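# Lift hopper off grinder inlet, set on bench

## Task

Remove the feed hopper from the grinder's inlet, set it down on the bench next to the grinder, and release it so neither gripper is still holding it.

## Robot and tools

Robot: two simulated arms, left_arm and right_arm, each ending in a two-finger gripper. The names are labels only and say nothing about which side of a camera image an arm appears on. A loose object may occasionally get a brief push, or a held part a brief tug, from outside.

Frames: poses are reported in one scene frame with its origin on the table top midway between the arms. +z is up, +x points out across the table, and left_arm sits toward +y. Each gripper also has its own axes: the fingers extend along its +z and close along its y. The reported end_effector_position is the spot between the finger pads, roughly 1 cm short of the tips. Reported hand positions can be somewhat wrong, more so when an arm is stretched far. Joint ranges (rad), base to hand: waist -2.880 to 2.880, shoulder 0.000 to 3.142, elbow 0.000 to 3.019, wrist pitch -1.693 to 1.571, wrist yaw -1.571 to 1.571, wrist roll -2.094 to 2.094. An elbow never quite fully straightens.

The 14-number row (used by execute_actions and move): one flat list covering both arms, every value in [-1, 1]. Numbers 1-7 are left_arm: dx, dy, dz, rx, ry, rz, opening; numbers 8-14 are right_arm in the same order. Both arms must be filled in even when only one should move. dx..rz are offsets, expressed in that gripper's own axes, from a reference pose: the gripper's pose in the latest result that showed it (before any such result in the scene, or for a second or later call within one reply, the pose at the moment the command begins). Scale: 1.0 equals 0.6 m of translation or 180 degrees of rotation; rx, ry, rz form one rotation vector. Opening is absolute, not an offset: +1 is fully open (0.094 m), -1 is closed. Because offsets are from the reference, all zeros drives the arm back to that reference rather than freezing it.

execute_actions: argument actions, a list holding zero or one item, plus optional pictures (boolean, default is to include images). Empty list: just returns current state. An item with rows (1 to 15 rows) and optional steps (1 to 15, default 15) runs one row per control step of 1/30 s; if there are fewer rows than steps the last row repeats. Each row is measured from the same reference, not from the row before it. An item with only steps (up to 300) is a wait that ends that many steps after the previous result, counting the time spent replying. A rejected call sends nothing.

move: target is one 14-number row as above; speed is the top path speed in m/s, 0.002 to 0.5, default 0.25, with rotation capped at twice that in rad/s. Each gripper travels a straight line to its target, both finishing together, lasting 0.5 to 10 s (longer paths are cut off at 10 s, short of the goal). Rotations take the shorter direction. Openings are sent at the start. Paths ignore obstacles and the other arm. Grippers trail the path, may drift, and may overshoot the speed, especially near full reach. A faster move hits harder on contact, and a target set deeper past a contact pushes harder. The path starts once the robot is still (or after 3 s at most).

wait: seconds, 0 to 10; the robot gets nothing new, though fingers still in motion keep moving and each arm continues only up to its last clipped pose. zoom_image: camera (cam_high, cam_low, cam_left_wrist, cam_right_wrist, each 504x504) and region [x0, y0, x1, y1] in pixels from the top-left, at most 504 by 504. finished_scene: scene, the number of the current scene; irreversible, and the result reports success. Replying with no tool call also ends things, so always make a call.

Control behaviour: every step, the commanded pose is limited to 70 mm and 16 degrees away from the measured pose, and joints are driven toward it by damped inverse kinematics, favouring position over orientation. A far target may need several actions; read the pose in each result and send the remainder. Arms often settle a centimetre or more short, usually low, and repeated zero offsets can let them sag further. To keep an arm in place, send the offset back to its desired pose in a reply's first call, zeros in any later calls, and aim higher if it still sags. The simulation keeps running while you think and write.

Result lines: the state line gives each arm's end_effector_position (m) and end_effector_quat_wxyz. "Hand target" shows where the controller is steering each gripper. grip_measured is finger opening on the command scale; the last value in Joint positions is opening in metres (readings may be off by about 1 mm per gripper, consistently). "pose unreachable" means a clearance check altered or blocked that arm's command; HELD marks steps where this happened. A move adds a "move:" line with the ending (done, off_target, moving, held, fault), any limits (paced = pose clipped; held = some steps blocked, after which the arm can jump faster than speed) and each gripper's distance from target; if only one arm is named, the other finished fine. FAULT lines mean an arm stopped. MOTOR HOT appears from 85 °C; at 100 °C an OVER-TEMPERATURE FAULT drops that arm and its grip until it cools, and holding a load raises heat.

Gripping: command an opening below grip_measured to hold; about 0.03 under is firm, less is gentler. Each pad pushes up to roughly 50-62 N, less on parts thinner than about 2 mm, with a brief spike on first contact.

Avoid: knocking or setting anything off the table, dropping or letting the hopper slip, slamming or fast impacts, hard pushes, and letting the two arms collide or press on each other.

Each tool is called after "Call:" as name(argument=value, ...) on one line, values as JSON.

## Session

Call:
execute_actions(actions=[])

Scene clock: 0.00 s of 6320.00 s.
left_arm: end_effector_position=(+0.6526, +0.6921, +0.3717) grip_measured=+1.000 end_effector_quat_wxyz=(+0.095, +0.246, +0.713, +0.650) | right_arm: end_effector_position=(+0.5566, -0.1032, +0.3354) grip_measured=+1.000 end_effector_quat_wxyz=(+0.488, -0.319, +0.745, +0.324)
Joint positions: left_arm=[ 0.189  1.673  1.431  0.059 -0.712  1.638  0.094] | right_arm=[ 0.018  1.458  1.213 -0.205 -0.764 -0.141  0.094]
Joint velocities: left_arm=[-0.024 -0.005 -0.022  0.002 -0.007 -0.022  0.   ] | right_arm=[-0.005 -0.005 -0.007 -0.002 -0.037 -0.066  0.   ]
Motor temperatures (°C, as the motors report them): left_arm=[22 24 24 23 22 23] | right_arm=[24 23 21 21 23 22]
Hand target (left_arm): +0.656, +0.693, +0.387; +0.103, +0.237, +0.708, +0.657
Hand target (right_arm): +0.561, -0.102, +0.354; +0.502, -0.323, +0.735, +0.321

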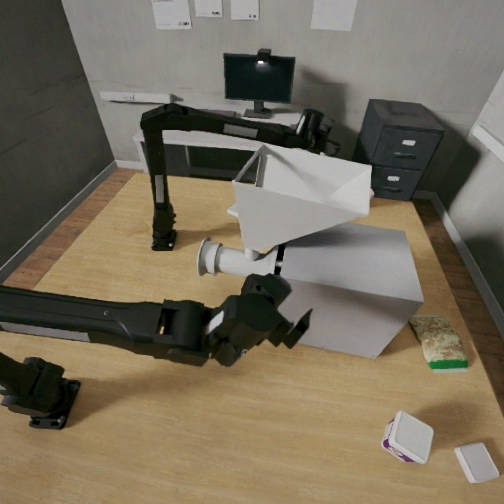

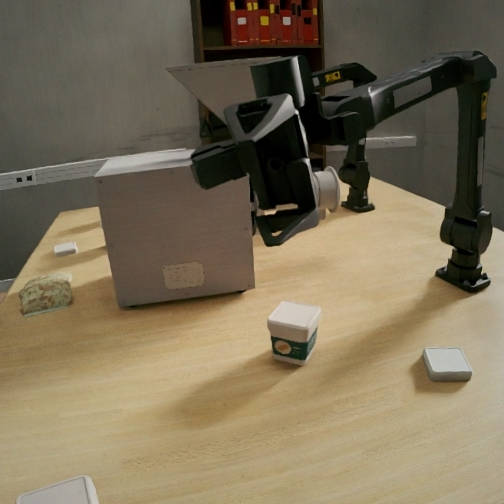

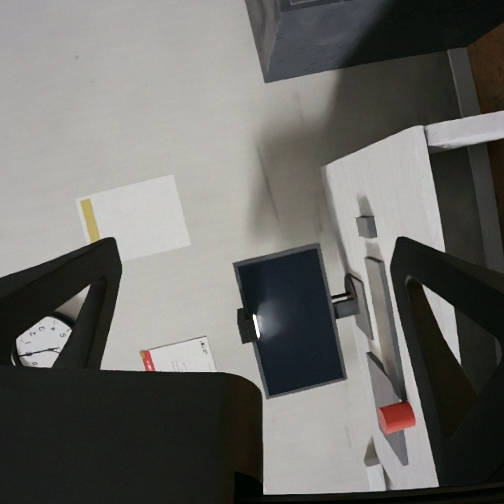

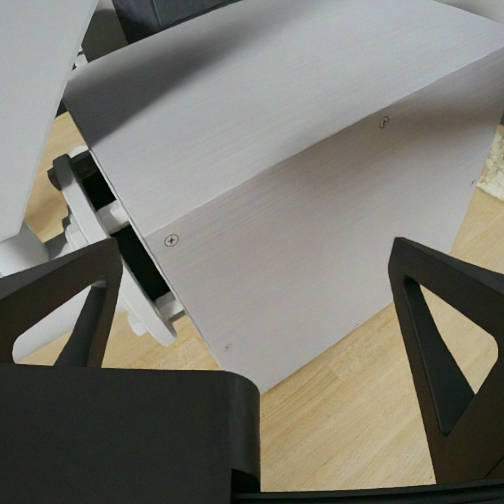

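Call:
zoom_image(camera="cam_high", region=[180, 120, 430, 370])

Call:
zoom_image(camera="cam_low", region=[80, 40, 380, 320])

Region (180, 120, 430, 370) of cam_high's 504x504 image, scaled by 2.016, with more detail than that image has.

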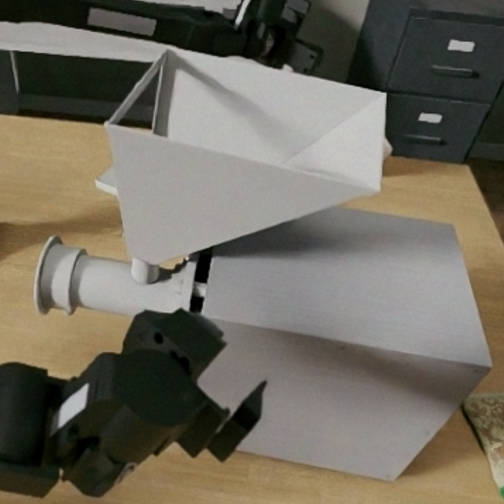

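Region (80, 40, 380, 320) of cam_low's 504x504 image, scaled by 1.680, with more detail than that image has; it fills the top 470 rows of this view, and the rest is white.

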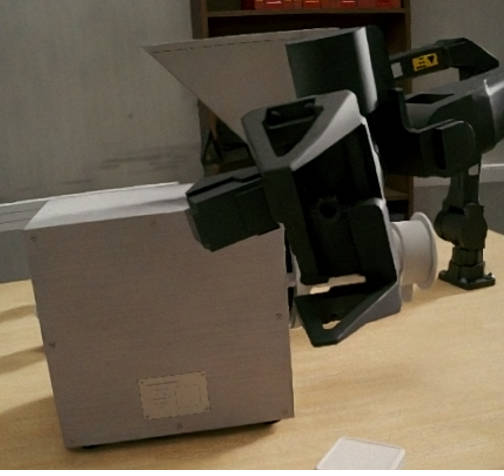

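Call:
move(target=[0.427,0.042,-0.690,0.380,-0.412,-0.311,1, -0.015,0.441,-0.323,0,-0.07,0,1], speed=0.3)

Scene clock: 27.63 s of 6320.00 s.
left_arm: end_effector_position=(+0.2720, +0.4697, +0.4916) grip_measured=+1.000 end_effector_quat_wxyz=(+0.613, +0.180, +0.769, -0.031) | right_arm: end_effector_position=(+0.2507, -0.1050, +0.4389) grip_measured=+1.000 end_effector_quat_wxyz=(+0.573, -0.289, +0.682, +0.351)
Joint positions: left_arm=[ 1.025  0.845  1.237 -1.658  1.308  1.436  0.094] | right_arm=[ 0.304  0.54   0.752 -0.323 -0.488  0.097  0.094]
Joint velocities: left_arm=[-0.015  0.005 -0.002 -0.012 -0.007 -0.007  0.   ] | right_arm=[-0.005 -0.015  0.007 -0.007  0.007  0.007  0.   ]
Motor temperatures (°C, as the motors report them): left_arm=[22 25 30 23 23 23] | right_arm=[24 24 26 21 23 22]
Hand target (left_arm): +0.274, +0.469, +0.493; +0.612, +0.186, +0.768, -0.033
Hand target (right_arm): +0.249, -0.105, +0.438; +0.567, -0.284, +0.687, +0.355
Off the commanded pose (left_arm): 0.031 m, 19 deg; orientation clipped at the last step of the last action.
Off the commanded pose (right_arm): 0.012 m, 1 deg.
After step 90, 20.73 s passed at rest.
move: held (left_arm), off_target (right_arm); limits=paced,held; held on 16 of 117 steps (left_arm), including the last (left_arm)
pose unreachable (left arm): on one or more control steps of this call this arm could not follow its commanded pose, so it was not sent that pose on those steps. On the call's last step it was still not sent that pose. It may still have moved: this result reports where it is.
cause: the commanded pose would bring two parts of the arm too close to each other (its wrist (the part past joint 4) and its wrist camera, with joints 5 (wrist yaw) and 6 (wrist roll) between them).

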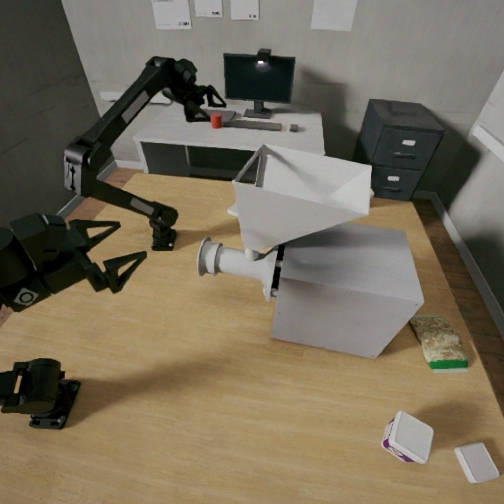

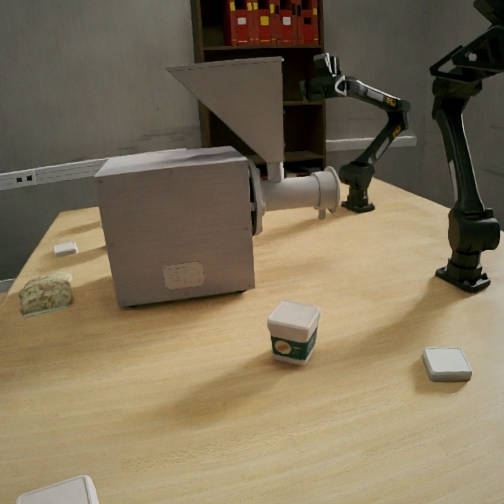

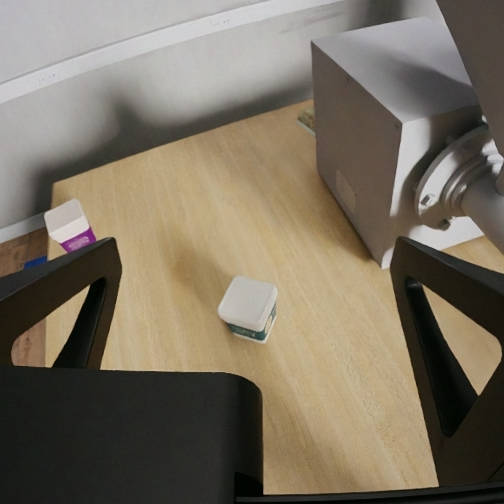

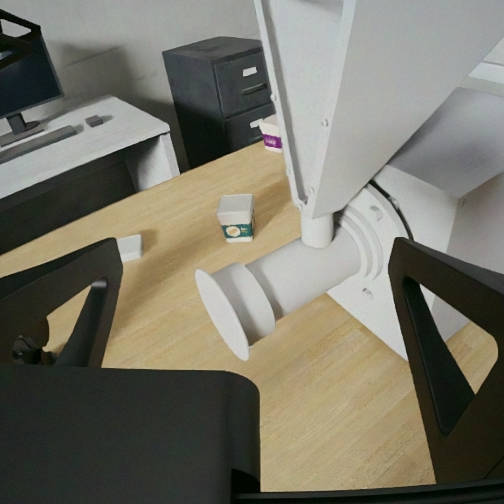

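Call:
move(target=[0,0,0,0,0,0,1, -0.249,0.124,0.294,-0.112,0.466,-0.198,1], speed=0.25)

Scene clock: 64.70 s of 6320.00 s.
left_arm: end_effector_position=(+0.2720, +0.4697, +0.4916) grip_measured=+1.000 end_effector_quat_wxyz=(+0.613, +0.180, +0.769, -0.031) | right_arm: end_effector_position=(+0.3103, +0.0778, +0.5770) grip_measured=+1.000 end_effector_quat_wxyz=(+0.314, -0.651, +0.690, +0.032)
Joint positions: left_arm=[ 1.025  0.845  1.237 -1.658  1.308  1.436  0.094] | right_arm=[ 0.752  1.572  2.337 -1.694  0.029 -0.614  0.094]
Joint velocities: left_arm=[ 0.015  0.015 -0.007 -0.002  0.051 -0.037  0.   ] | right_arm=[ 0.005 -0.015 -0.012 -0.017 -0.007 -0.051  0.   ]
Motor temperatures (°C, as the motors report them): left_arm=[22 24 29 23 23 23] | right_arm=[24 24 27 21 23 22]
Hand target (left_arm): +0.272, +0.470, +0.492; +0.613, +0.180, +0.769, -0.031
Hand target (right_arm): +0.309, +0.081, +0.585; -0.320, +0.658, -0.681, -0.030
Off the commanded pose (left_arm): 0.000 m, 0 deg.
Off the commanded pose (right_arm): 0.010 m, 37 deg; orientation clipped at the last step of the last action.
joint sent to its limit (right arm) — the command would take joint 4 (wrist pitch) past its lower limit, so that joint was sent only as far as its limit.
After step 90, 30.07 s passed at rest.
move: off_target (right_arm); limits=paced

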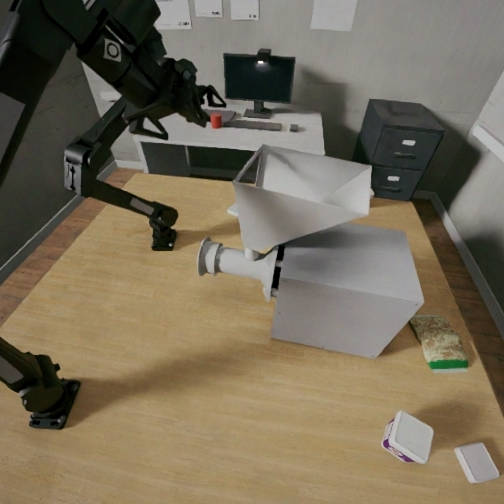

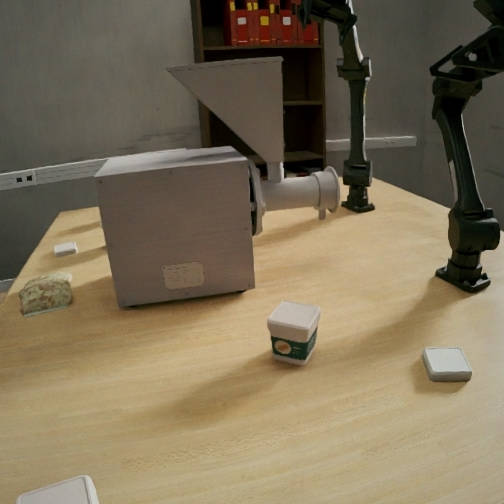

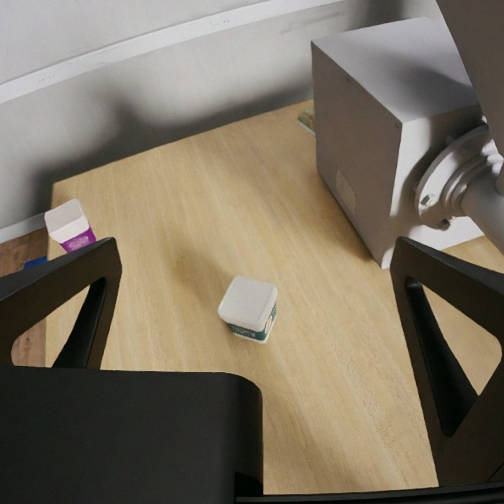

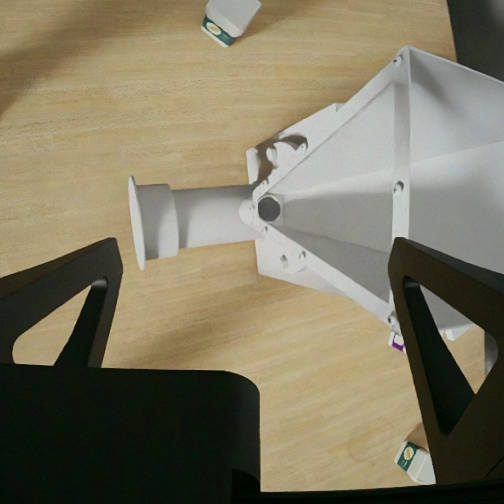

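Call:
move(target=[0,0,0,0,0,0,1, 0.047,-0.177,0.047,-0.126,-0.089,0.033,1], speed=0.15)

Scene clock: 79.73 s of 6320.00 s.
left_arm: end_effector_position=(+0.2720, +0.4697, +0.4916) grip_measured=+1.000 end_effector_quat_wxyz=(+0.613, +0.180, +0.769, -0.031) | right_arm: end_effector_position=(+0.4225, +0.0515, +0.5698) grip_measured=+1.000 end_effector_quat_wxyz=(+0.313, -0.620, +0.661, +0.284)
Joint positions: left_arm=[ 1.025  0.845  1.237 -1.658  1.308  1.436  0.094] | right_arm=[ 0.369  1.754  2.472 -1.694 -0.681 -0.765  0.094]
Joint velocities: left_arm=[ 0.005 -0.005 -0.002 -0.002  0.007  0.022  0.   ] | right_arm=[-0.005 -0.005 -0.017 -0.007  0.022 -0.022  0.   ]
Motor temperatures (°C, as the motors report them): left_arm=[22 24 29 23 23 23] | right_arm=[24 24 28 21 23 22]
Hand target (left_arm): +0.272, +0.470, +0.492; +0.613, +0.180, +0.769, -0.031
Hand target (right_arm): +0.422, +0.051, +0.579; -0.322, +0.626, -0.652, -0.281
Off the commanded pose (left_arm): 0.000 m, 0 deg.
Off the commanded pose (right_arm): 0.010 m, 6 deg.
joint sent to its limit (right arm) — the command would take joint 4 (wrist pitch) past its lower limit, so that joint was sent only as far as its limit.
After step 90, 9.97 s passed at rest.
move: off_target (right_arm)

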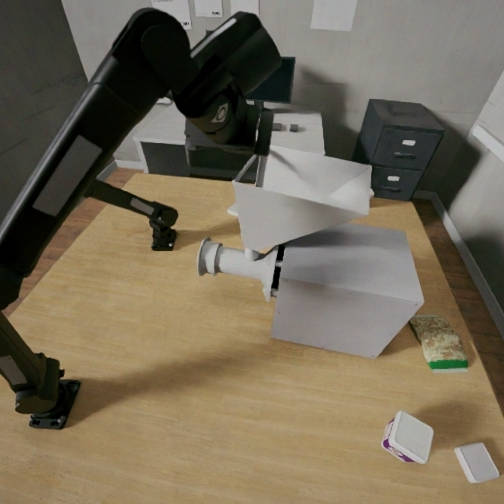

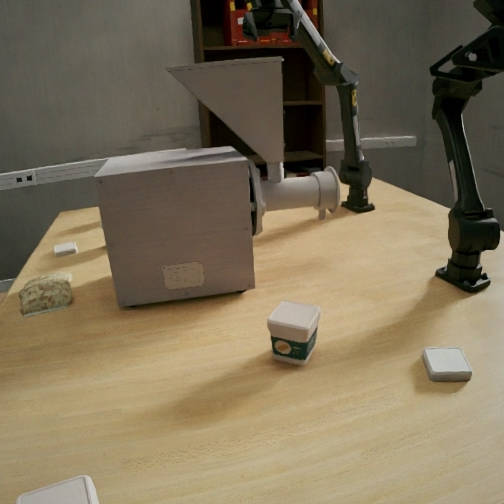

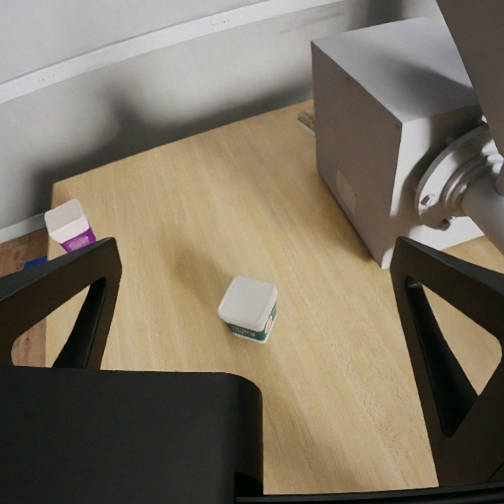

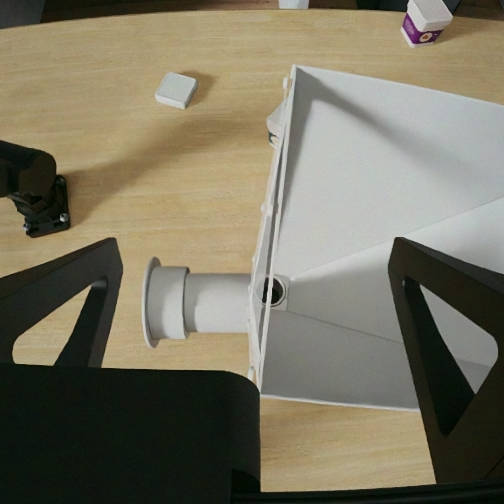

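Call:
move(target=[0,0,0,0,0,0,1, 0.018,-0.010,0.082,0.0255,0,0.0214,1], speed=0.08)

Scene clock: 92.23 s of 6320.00 s.
left_arm: end_effector_position=(+0.2720, +0.4697, +0.4916) grip_measured=+1.000 end_effector_quat_wxyz=(+0.613, +0.180, +0.769, -0.031) | right_arm: end_effector_position=(+0.4372, +0.0842, +0.5116) grip_measured=+1.000 end_effector_quat_wxyz=(+0.308, -0.587, +0.699, +0.268)
Joint positions: left_arm=[ 1.025  0.845  1.237 -1.658  1.308  1.436  0.094] | right_arm=[ 0.427  1.687  2.198 -1.437 -0.584 -0.615  0.094]
Joint velocities: left_arm=[-0.005 -0.005 -0.007 -0.002 -0.037  0.022  0.   ] | right_arm=[-0.015 -0.005 -0.002 -0.012  0.022  0.051  0.   ]
Motor temperatures (°C, as the motors report them): left_arm=[22 24 29 23 23 23] | right_arm=[24 25 28 21 23 22]
Hand target (left_arm): +0.272, +0.470, +0.492; +0.613, +0.180, +0.769, -0.031
Hand target (right_arm): +0.431, +0.082, +0.530; +0.328, -0.584, +0.693, +0.267
Off the commanded pose (left_arm): 0.000 m, 0 deg.
Off the commanded pose (right_arm): 0.019 m, 2 deg.
After step 90, 8.27 s passed at rest.
move: off_target (right_arm)

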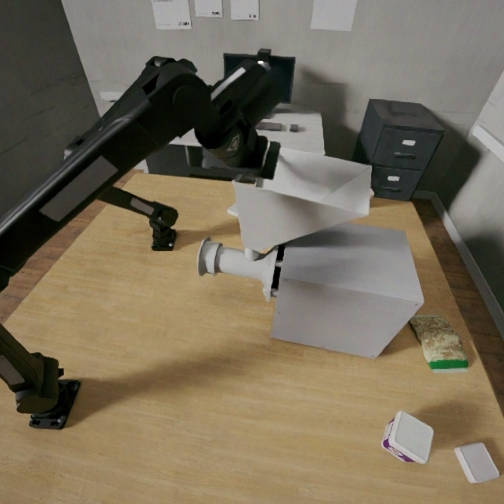

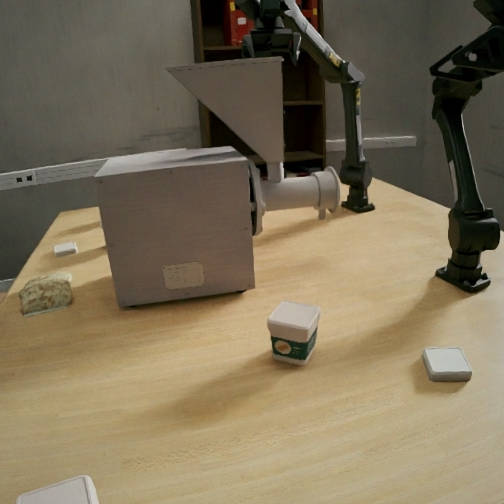

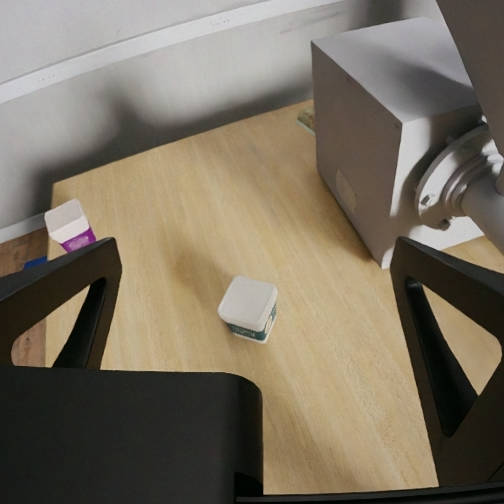

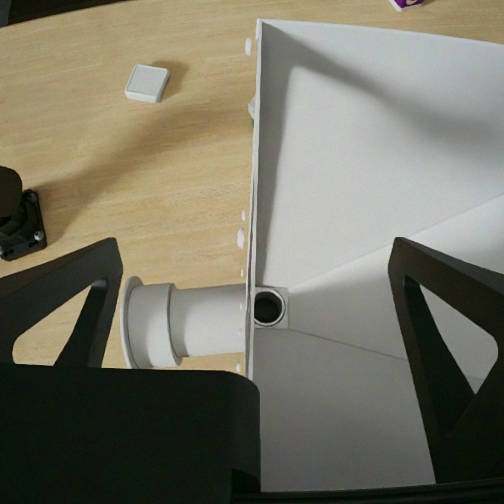

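Call:
zoom_image(camera="cam_low", region=[200, 0, 360, 200])

Region (200, 0, 360, 200) of cam_low's 504x504 image, scaled by 2.520, with more detail than that image has; it fills the left 403 columns of this view, and the rest is white.

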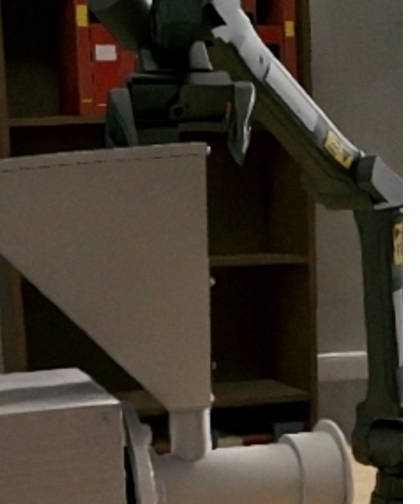

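Call:
move(target=[0,0,0,0,0,0,1, 0.022,0.013,-0.007,0.0075,-0.010,-0.0045,0], speed=0.04)

Call:
zoom_image(camera="cam_low", region=[200, 0, 360, 200])

Scene clock: 105.30 s of 6320.00 s.
left_arm: end_effector_position=(+0.2720, +0.4697, +0.4916) grip_measured=+1.000 end_effector_quat_wxyz=(+0.613, +0.180, +0.769, -0.031) | right_arm: end_effector_position=(+0.4273, +0.0772, +0.4968) grip_measured=+0.002 end_effector_quat_wxyz=(+0.316, -0.587, +0.696, +0.269)
Joint positions: left_arm=[ 1.025  0.845  1.237 -1.658  1.308  1.436  0.094] | right_arm=[ 0.425  1.612  2.049 -1.345 -0.587 -0.613  0.047]
Joint velocities: left_arm=[ 0.005 -0.005  0.007  0.002  0.022 -0.037  0.   ] | right_arm=[ 0.005 -0.005 -0.012  0.002  0.007  0.007  0.001]
Motor temperatures (°C, as the motors report them): left_arm=[22 24 29 23 24 23] | right_arm=[24 26 27 21 23 22]
Hand target (left_arm): +0.272, +0.470, +0.492; +0.613, +0.180, +0.769, -0.031
Hand target (right_arm): +0.428, +0.074, +0.504; +0.328, -0.584, +0.693, +0.267
Off the commanded pose (left_arm): 0.000 m, 0 deg.
Off the commanded pose (right_arm): 0.009 m, 1 deg.
After step 90, 9.23 s passed at rest.
move: done

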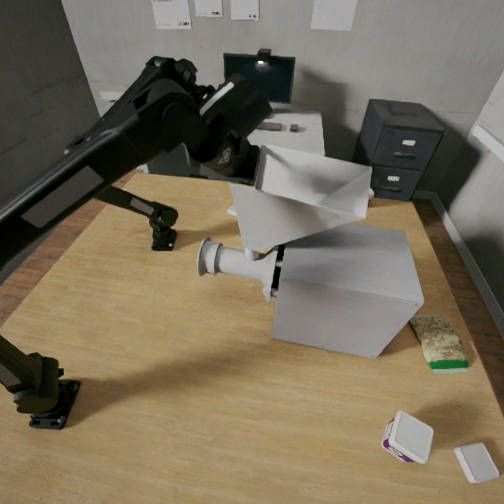

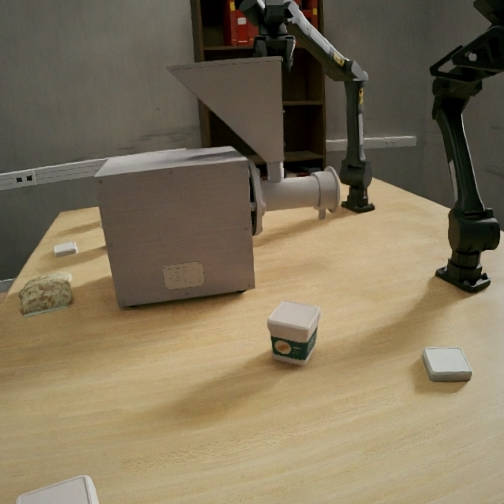

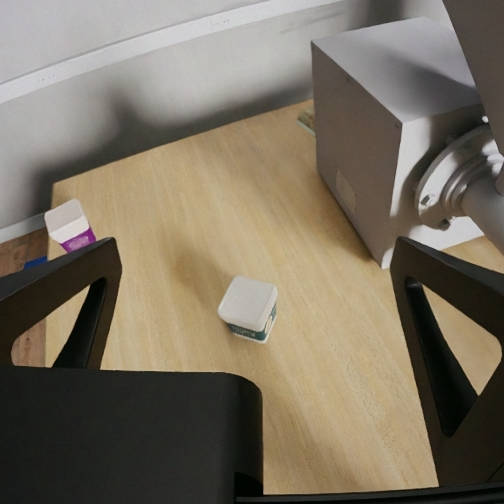

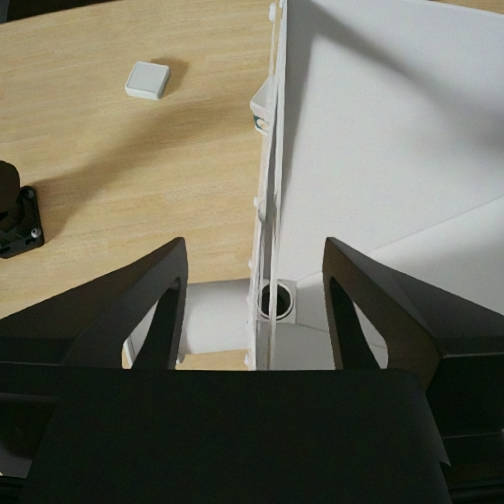

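Region (200, 0, 360, 200) of cam_low's 504x504 image, scaled by 2.520, with more detail than that image has; it fills the left 403 columns of this view, and the rest is white.

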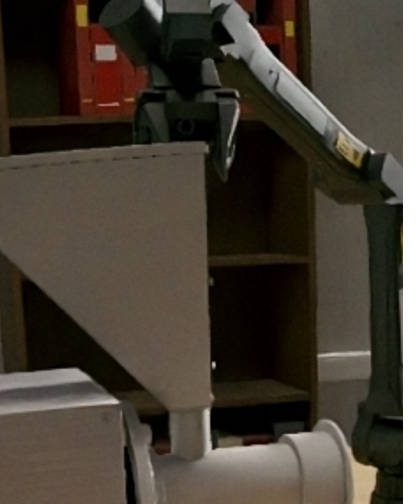

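Call:
move(target=[0,0,0,0,0,0,1, -0.070,-0.005,0.070,0.008,-0.006,0.001,0], speed=0.04)

Call:
zoom_image(camera="cam_high", region=[180, 80, 380, 280])

Scene clock: 128.07 s of 6320.00 s.
left_arm: end_effector_position=(+0.2720, +0.4697, +0.4916) grip_measured=+1.000 end_effector_quat_wxyz=(+0.613, +0.180, +0.769, -0.031) | right_arm: end_effector_position=(+0.4299, +0.1228, +0.4985) grip_measured=+0.002 end_effector_quat_wxyz=(+0.320, -0.583, +0.699, +0.263)
Joint positions: left_arm=[ 1.025  0.845  1.237 -1.658  1.308  1.436  0.094] | right_arm=[ 0.5    1.684  2.141 -1.318 -0.524 -0.535  0.047]
Joint velocities: left_arm=[-0.005 -0.005  0.002  0.002  0.081 -0.007  0.   ] | right_arm=[-0.005 -0.005 -0.027 -0.012 -0.022 -0.037  0.001]
Motor temperatures (°C, as the motors report them): left_arm=[22 24 30 23 24 23] | right_arm=[24 26 27 21 23 22]
Hand target (left_arm): +0.272, +0.470, +0.492; +0.613, +0.180, +0.769, -0.031
Hand target (right_arm): +0.438, +0.135, +0.502; +0.330, -0.579, +0.696, +0.265
Off the commanded pose (left_arm): 0.000 m, 0 deg.
Off the commanded pose (right_arm): 0.016 m, 1 deg.
After step 90, 17.97 s passed at rest.
move: off_target (right_arm)

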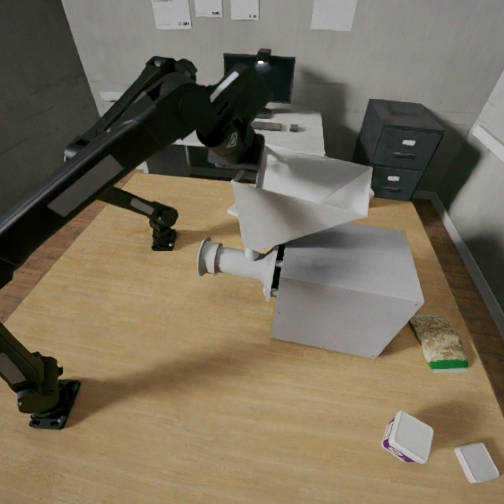

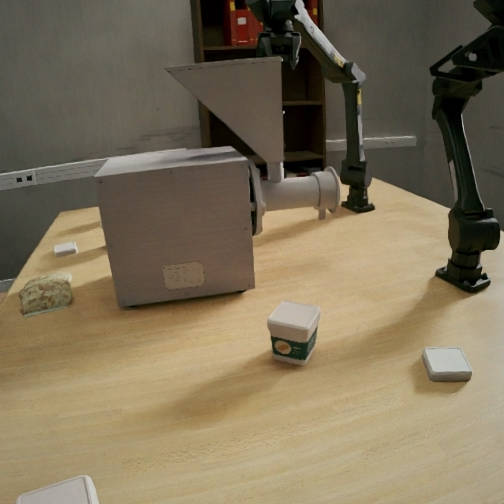

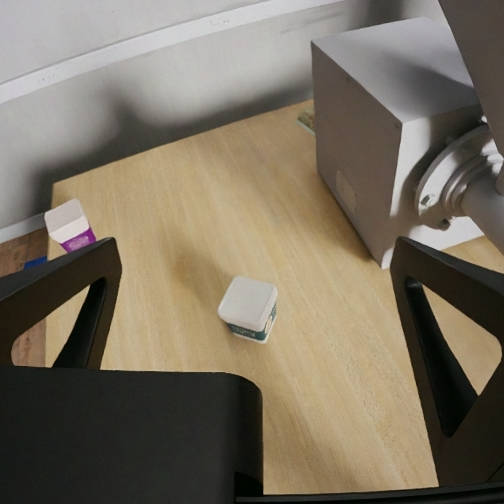

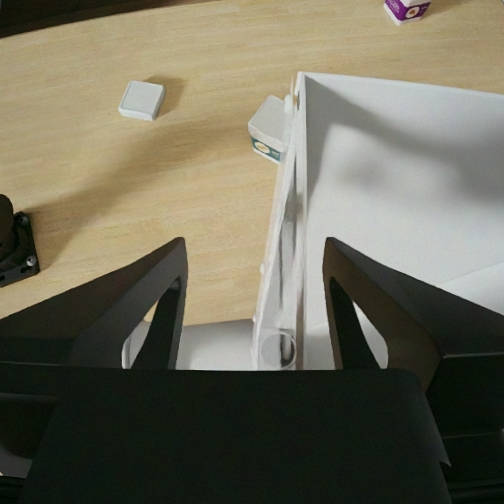

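Region (180, 80, 380, 280) of cam_high's 504x504 image, scaled by 2.520, with more detail than that image has.

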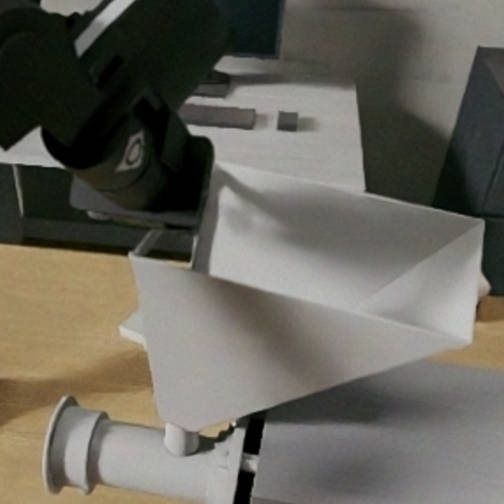

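Call:
move(target=[0,0,0,0,0,0,1, -0.088,0,-0.077,0,-0.006,0,0.4], speed=0.1)

Call:
move(target=[0,0,0,0,0,0,1, 0.157,-0.119,-0.167,0.243,-0.003,0.435,0.4], speed=0.25)

Scene clock: 155.47 s of 6320.00 s.
left_arm: end_effector_position=(+0.2720, +0.4697, +0.4916) grip_measured=+1.000 end_effector_quat_wxyz=(+0.613, +0.180, +0.769, -0.031) | right_arm: end_effector_position=(+0.4267, +0.1221, +0.5619) grip_measured=+0.398 end_effector_quat_wxyz=(+0.323, -0.583, +0.696, +0.267)
Joint positions: left_arm=[ 1.025  0.845  1.237 -1.658  1.308  1.436  0.094] | right_arm=[ 0.5    1.821  2.53  -1.563 -0.534 -0.535  0.066]
Joint velocities: left_arm=[-0.005 -0.024  0.002 -0.012  0.007  0.007  0.   ] | right_arm=[-0.005  0.005  0.012 -0.007  0.022 -0.007  0.001]
Motor temperatures (°C, as the motors report them): left_arm=[22 24 30 23 24 23] | right_arm=[24 26 30 22 23 22]
Hand target (left_arm): +0.272, +0.470, +0.492; +0.613, +0.180, +0.769, -0.031
Hand target (right_arm): +0.428, +0.122, +0.569; +0.328, -0.580, +0.696, +0.269
Off the commanded pose (left_arm): 0.000 m, 0 deg.
Off the commanded pose (right_arm): 0.007 m, 1 deg.
After step 90, 22.93 s passed at rest.
move: done

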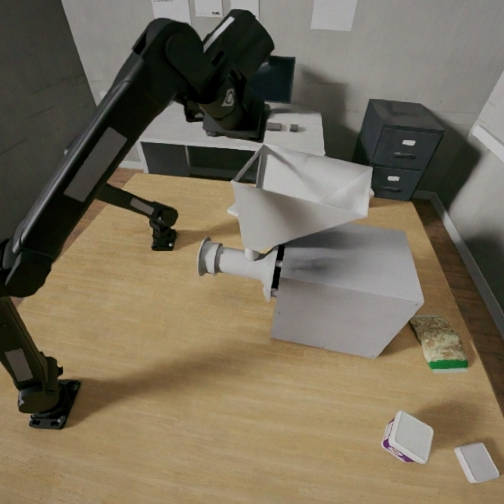

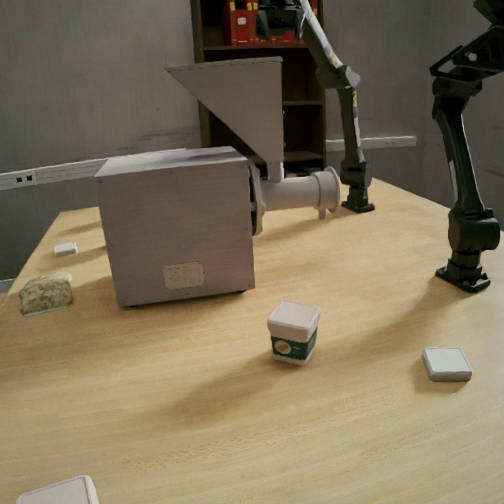

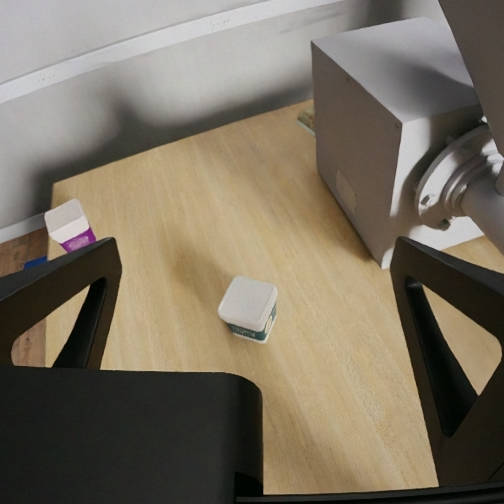

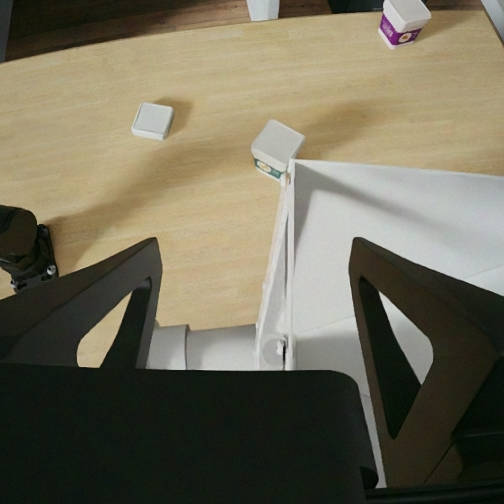

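Scene clock: 159.17 s of 6320.00 s.
left_arm: end_effector_position=(+0.2720, +0.4697, +0.4916) grip_measured=+1.000 end_effector_quat_wxyz=(+0.613, +0.180, +0.769, -0.031) | right_arm: end_effector_position=(+0.4717, -0.0238, +0.5443) grip_measured=+0.398 end_effector_quat_wxyz=(+0.265, +0.117, +0.946, +0.149)
Joint positions: left_arm=[ 1.025  0.845  1.237 -1.658  1.308  1.436  0.094] | right_arm=[ 0.437  1.693  2.397 -1.667  0.117  0.802  0.066]
Joint velocities: left_arm=[ 0.005 -0.005 -0.007  0.007 -0.081 -0.081  0.   ] | right_arm=[ 0.005 -0.005  0.027  0.007  0.022 -0.051 -0.   ]
Motor temperatures (°C, as the motors report them): left_arm=[22 24 30 23 24 23] | right_arm=[24 26 30 22 23 22]
Hand target (left_arm): +0.272, +0.470, +0.492; +0.613, +0.180, +0.769, -0.031
Hand target (right_arm): +0.474, -0.027, +0.554; +0.271, +0.128, +0.941, +0.155
Off the commanded pose (left_arm): 0.000 m, 0 deg.
Off the commanded pose (right_arm): 0.012 m, 1 deg.
move: off_target (right_arm)

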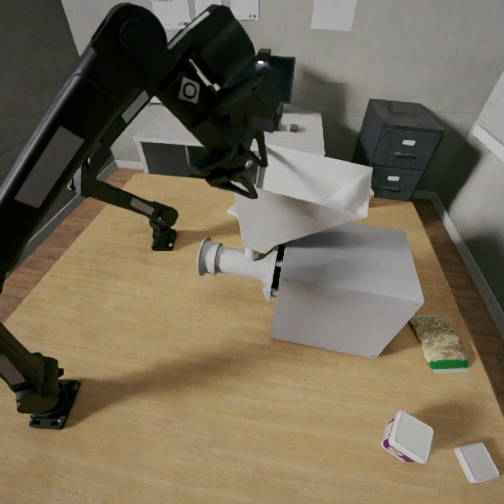

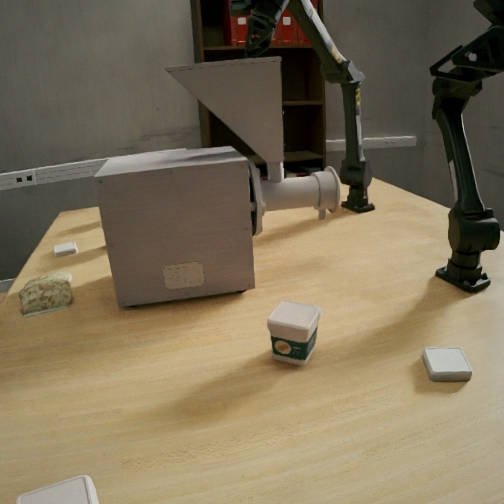

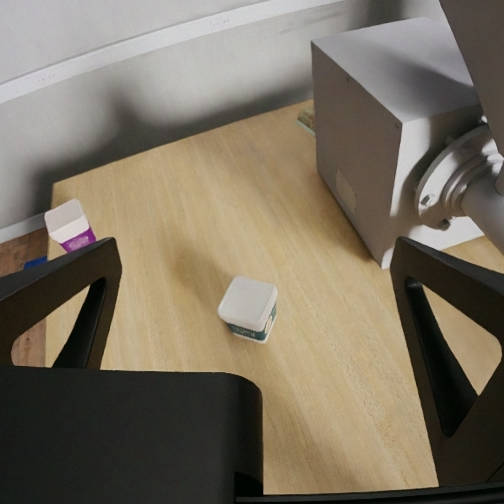

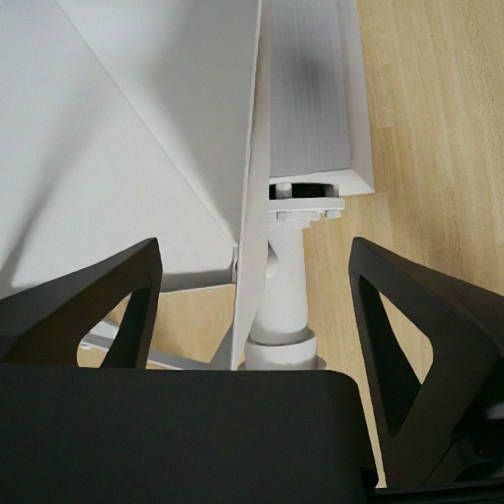

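Call:
move(target=[0,0,0,0,0,0,1, -0.008,0.018,0.062,0.040,-0.015,0.007,0.2], speed=0.06)

Scene clock: 167.67 s of 6320.00 s.
left_arm: end_effector_position=(+0.2720, +0.4697, +0.4916) grip_measured=+1.000 end_effector_quat_wxyz=(+0.613, +0.180, +0.769, -0.031) | right_arm: end_effector_position=(+0.4959, -0.0106, +0.5151) grip_measured=+0.202 end_effector_quat_wxyz=(+0.279, +0.140, +0.946, +0.087)
Joint positions: left_arm=[ 1.025  0.845  1.237 -1.658  1.308  1.436  0.094] | right_arm=[ 0.473  1.782  2.444 -1.692  0.258  0.85   0.056]
Joint velocities: left_arm=[-0.015 -0.005 -0.002 -0.022 -0.007  0.066  0.   ] | right_arm=[ 0.005 -0.005  0.002 -0.007  0.051 -0.037  0.   ]
Motor temperatures (°C, as the motors report them): left_arm=[22 24 30 23 24 23] | right_arm=[24 26 30 21 23 22]
Hand target (left_arm): +0.272, +0.470, +0.492; +0.613, +0.180, +0.769, -0.031
Hand target (right_arm): +0.497, -0.006, +0.521; +0.283, +0.146, +0.944, +0.092
Off the commanded pose (left_arm): 0.000 m, 0 deg.
Off the commanded pose (right_arm): 0.006 m, 1 deg.
joint sent to its limit (right arm) — the command would take joint 4 (wrist pitch) past its lower limit, so that joint was sent only as far as its limit.
After step 90, 4.07 s passed at rest.
move: done

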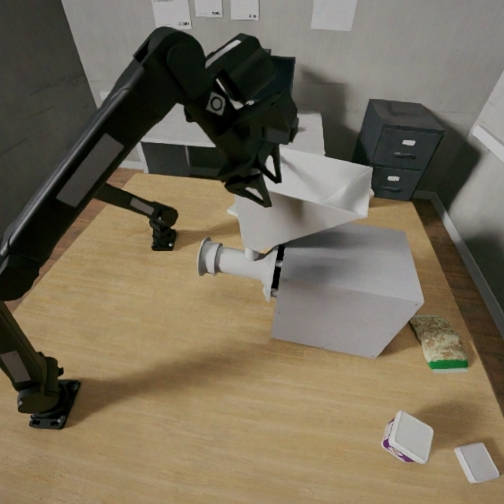

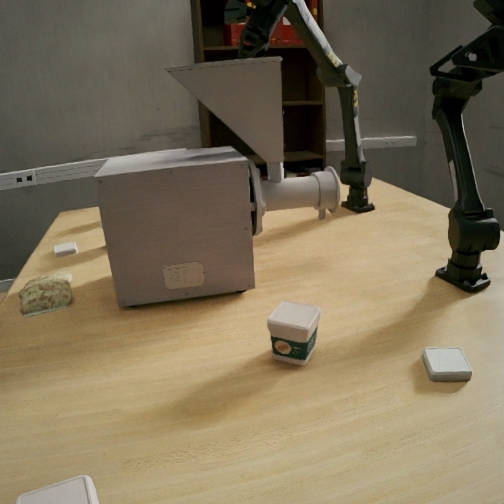

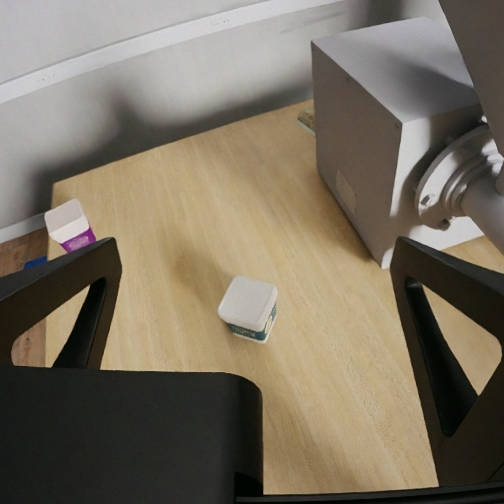

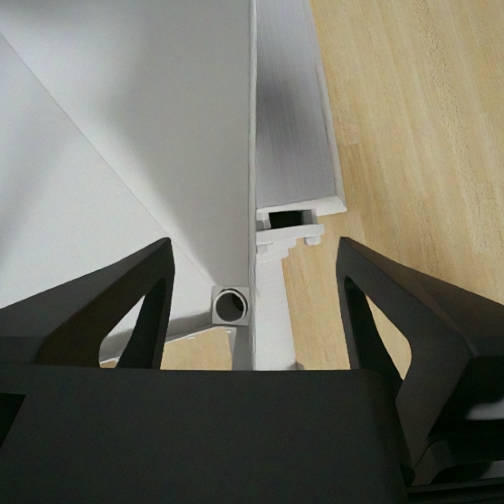

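Call:
move(target=[0,0,0,0,0,0,1, -0.003,0.006,0.058,0,-0.004,0,-0.3], speed=0.04)

Call:
zoom_image(camera="cam_high", region=[180, 80, 380, 280])

Scene clock: 175.53 s of 6320.00 s.
left_arm: end_effector_position=(+0.2720, +0.4697, +0.4916) grip_measured=+1.000 end_effector_quat_wxyz=(+0.613, +0.180, +0.769, -0.031) | right_arm: end_effector_position=(+0.5119, -0.0025, +0.4826) grip_measured=-0.298 end_effector_quat_wxyz=(+0.273, +0.142, +0.948, +0.080)
Joint positions: left_arm=[ 1.025  0.845  1.237 -1.658  1.308  1.436  0.094] | right_arm=[ 0.468  1.782  2.346 -1.612  0.259  0.852  0.033]
Joint velocities: left_arm=[-0.005  0.005 -0.007 -0.017 -0.066  0.066  0.   ] | right_arm=[ 0.005 -0.015  0.012  0.007  0.037  0.051 -0.001]
Motor temperatures (°C, as the motors report them): left_arm=[22 24 30 23 24 23] | right_arm=[24 26 30 21 23 22]
Hand target (left_arm): +0.272, +0.470, +0.492; +0.613, +0.180, +0.769, -0.031
Hand target (right_arm): +0.517, -0.004, +0.488; +0.285, +0.141, +0.944, +0.086
Off the commanded pose (left_arm): 0.000 m, 0 deg.
Off the commanded pose (right_arm): 0.008 m, 2 deg.
After step 90, 3.70 s passed at rest.
move: done

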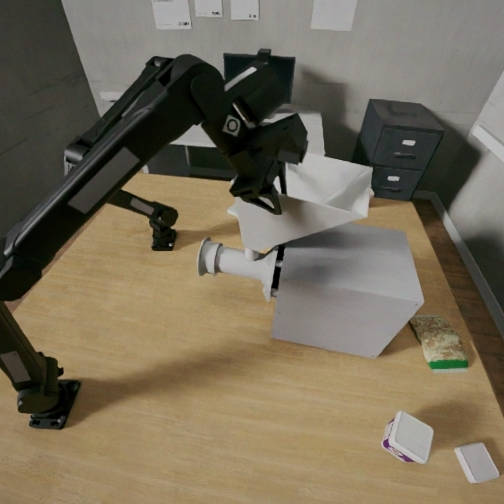

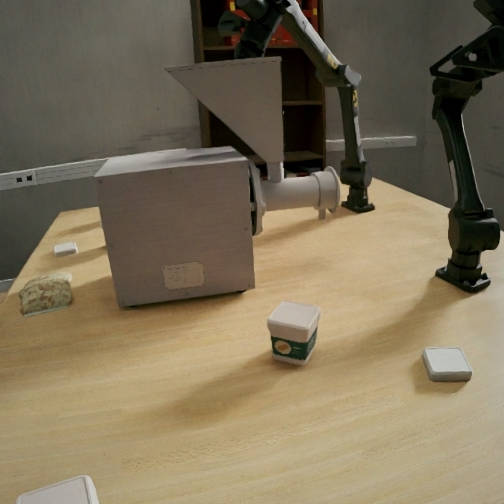

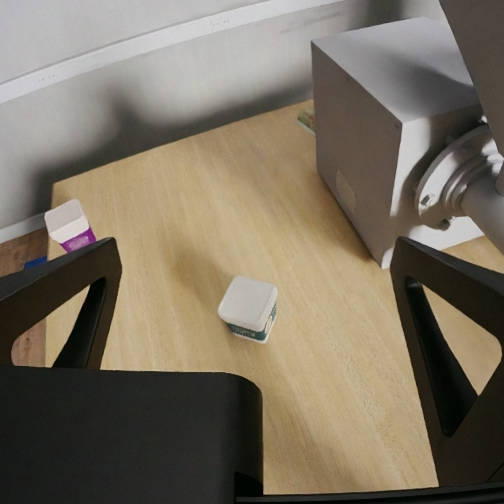

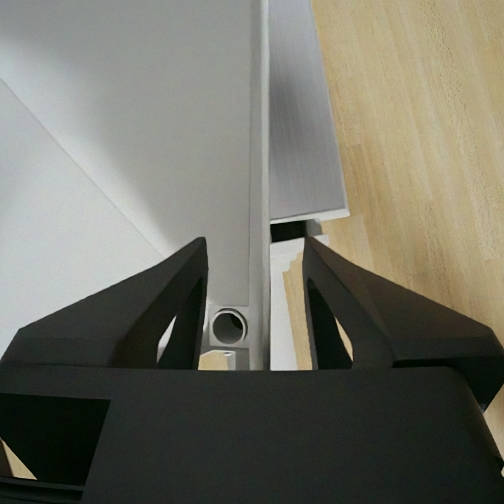

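Region (180, 80, 380, 280) of cam_high's 504x504 image, scaled by 2.520, with more detail than that image has.

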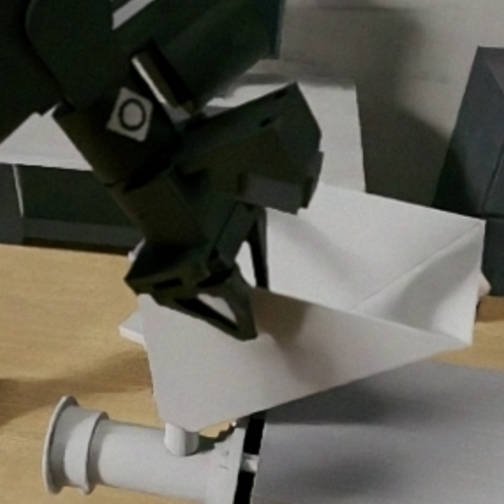

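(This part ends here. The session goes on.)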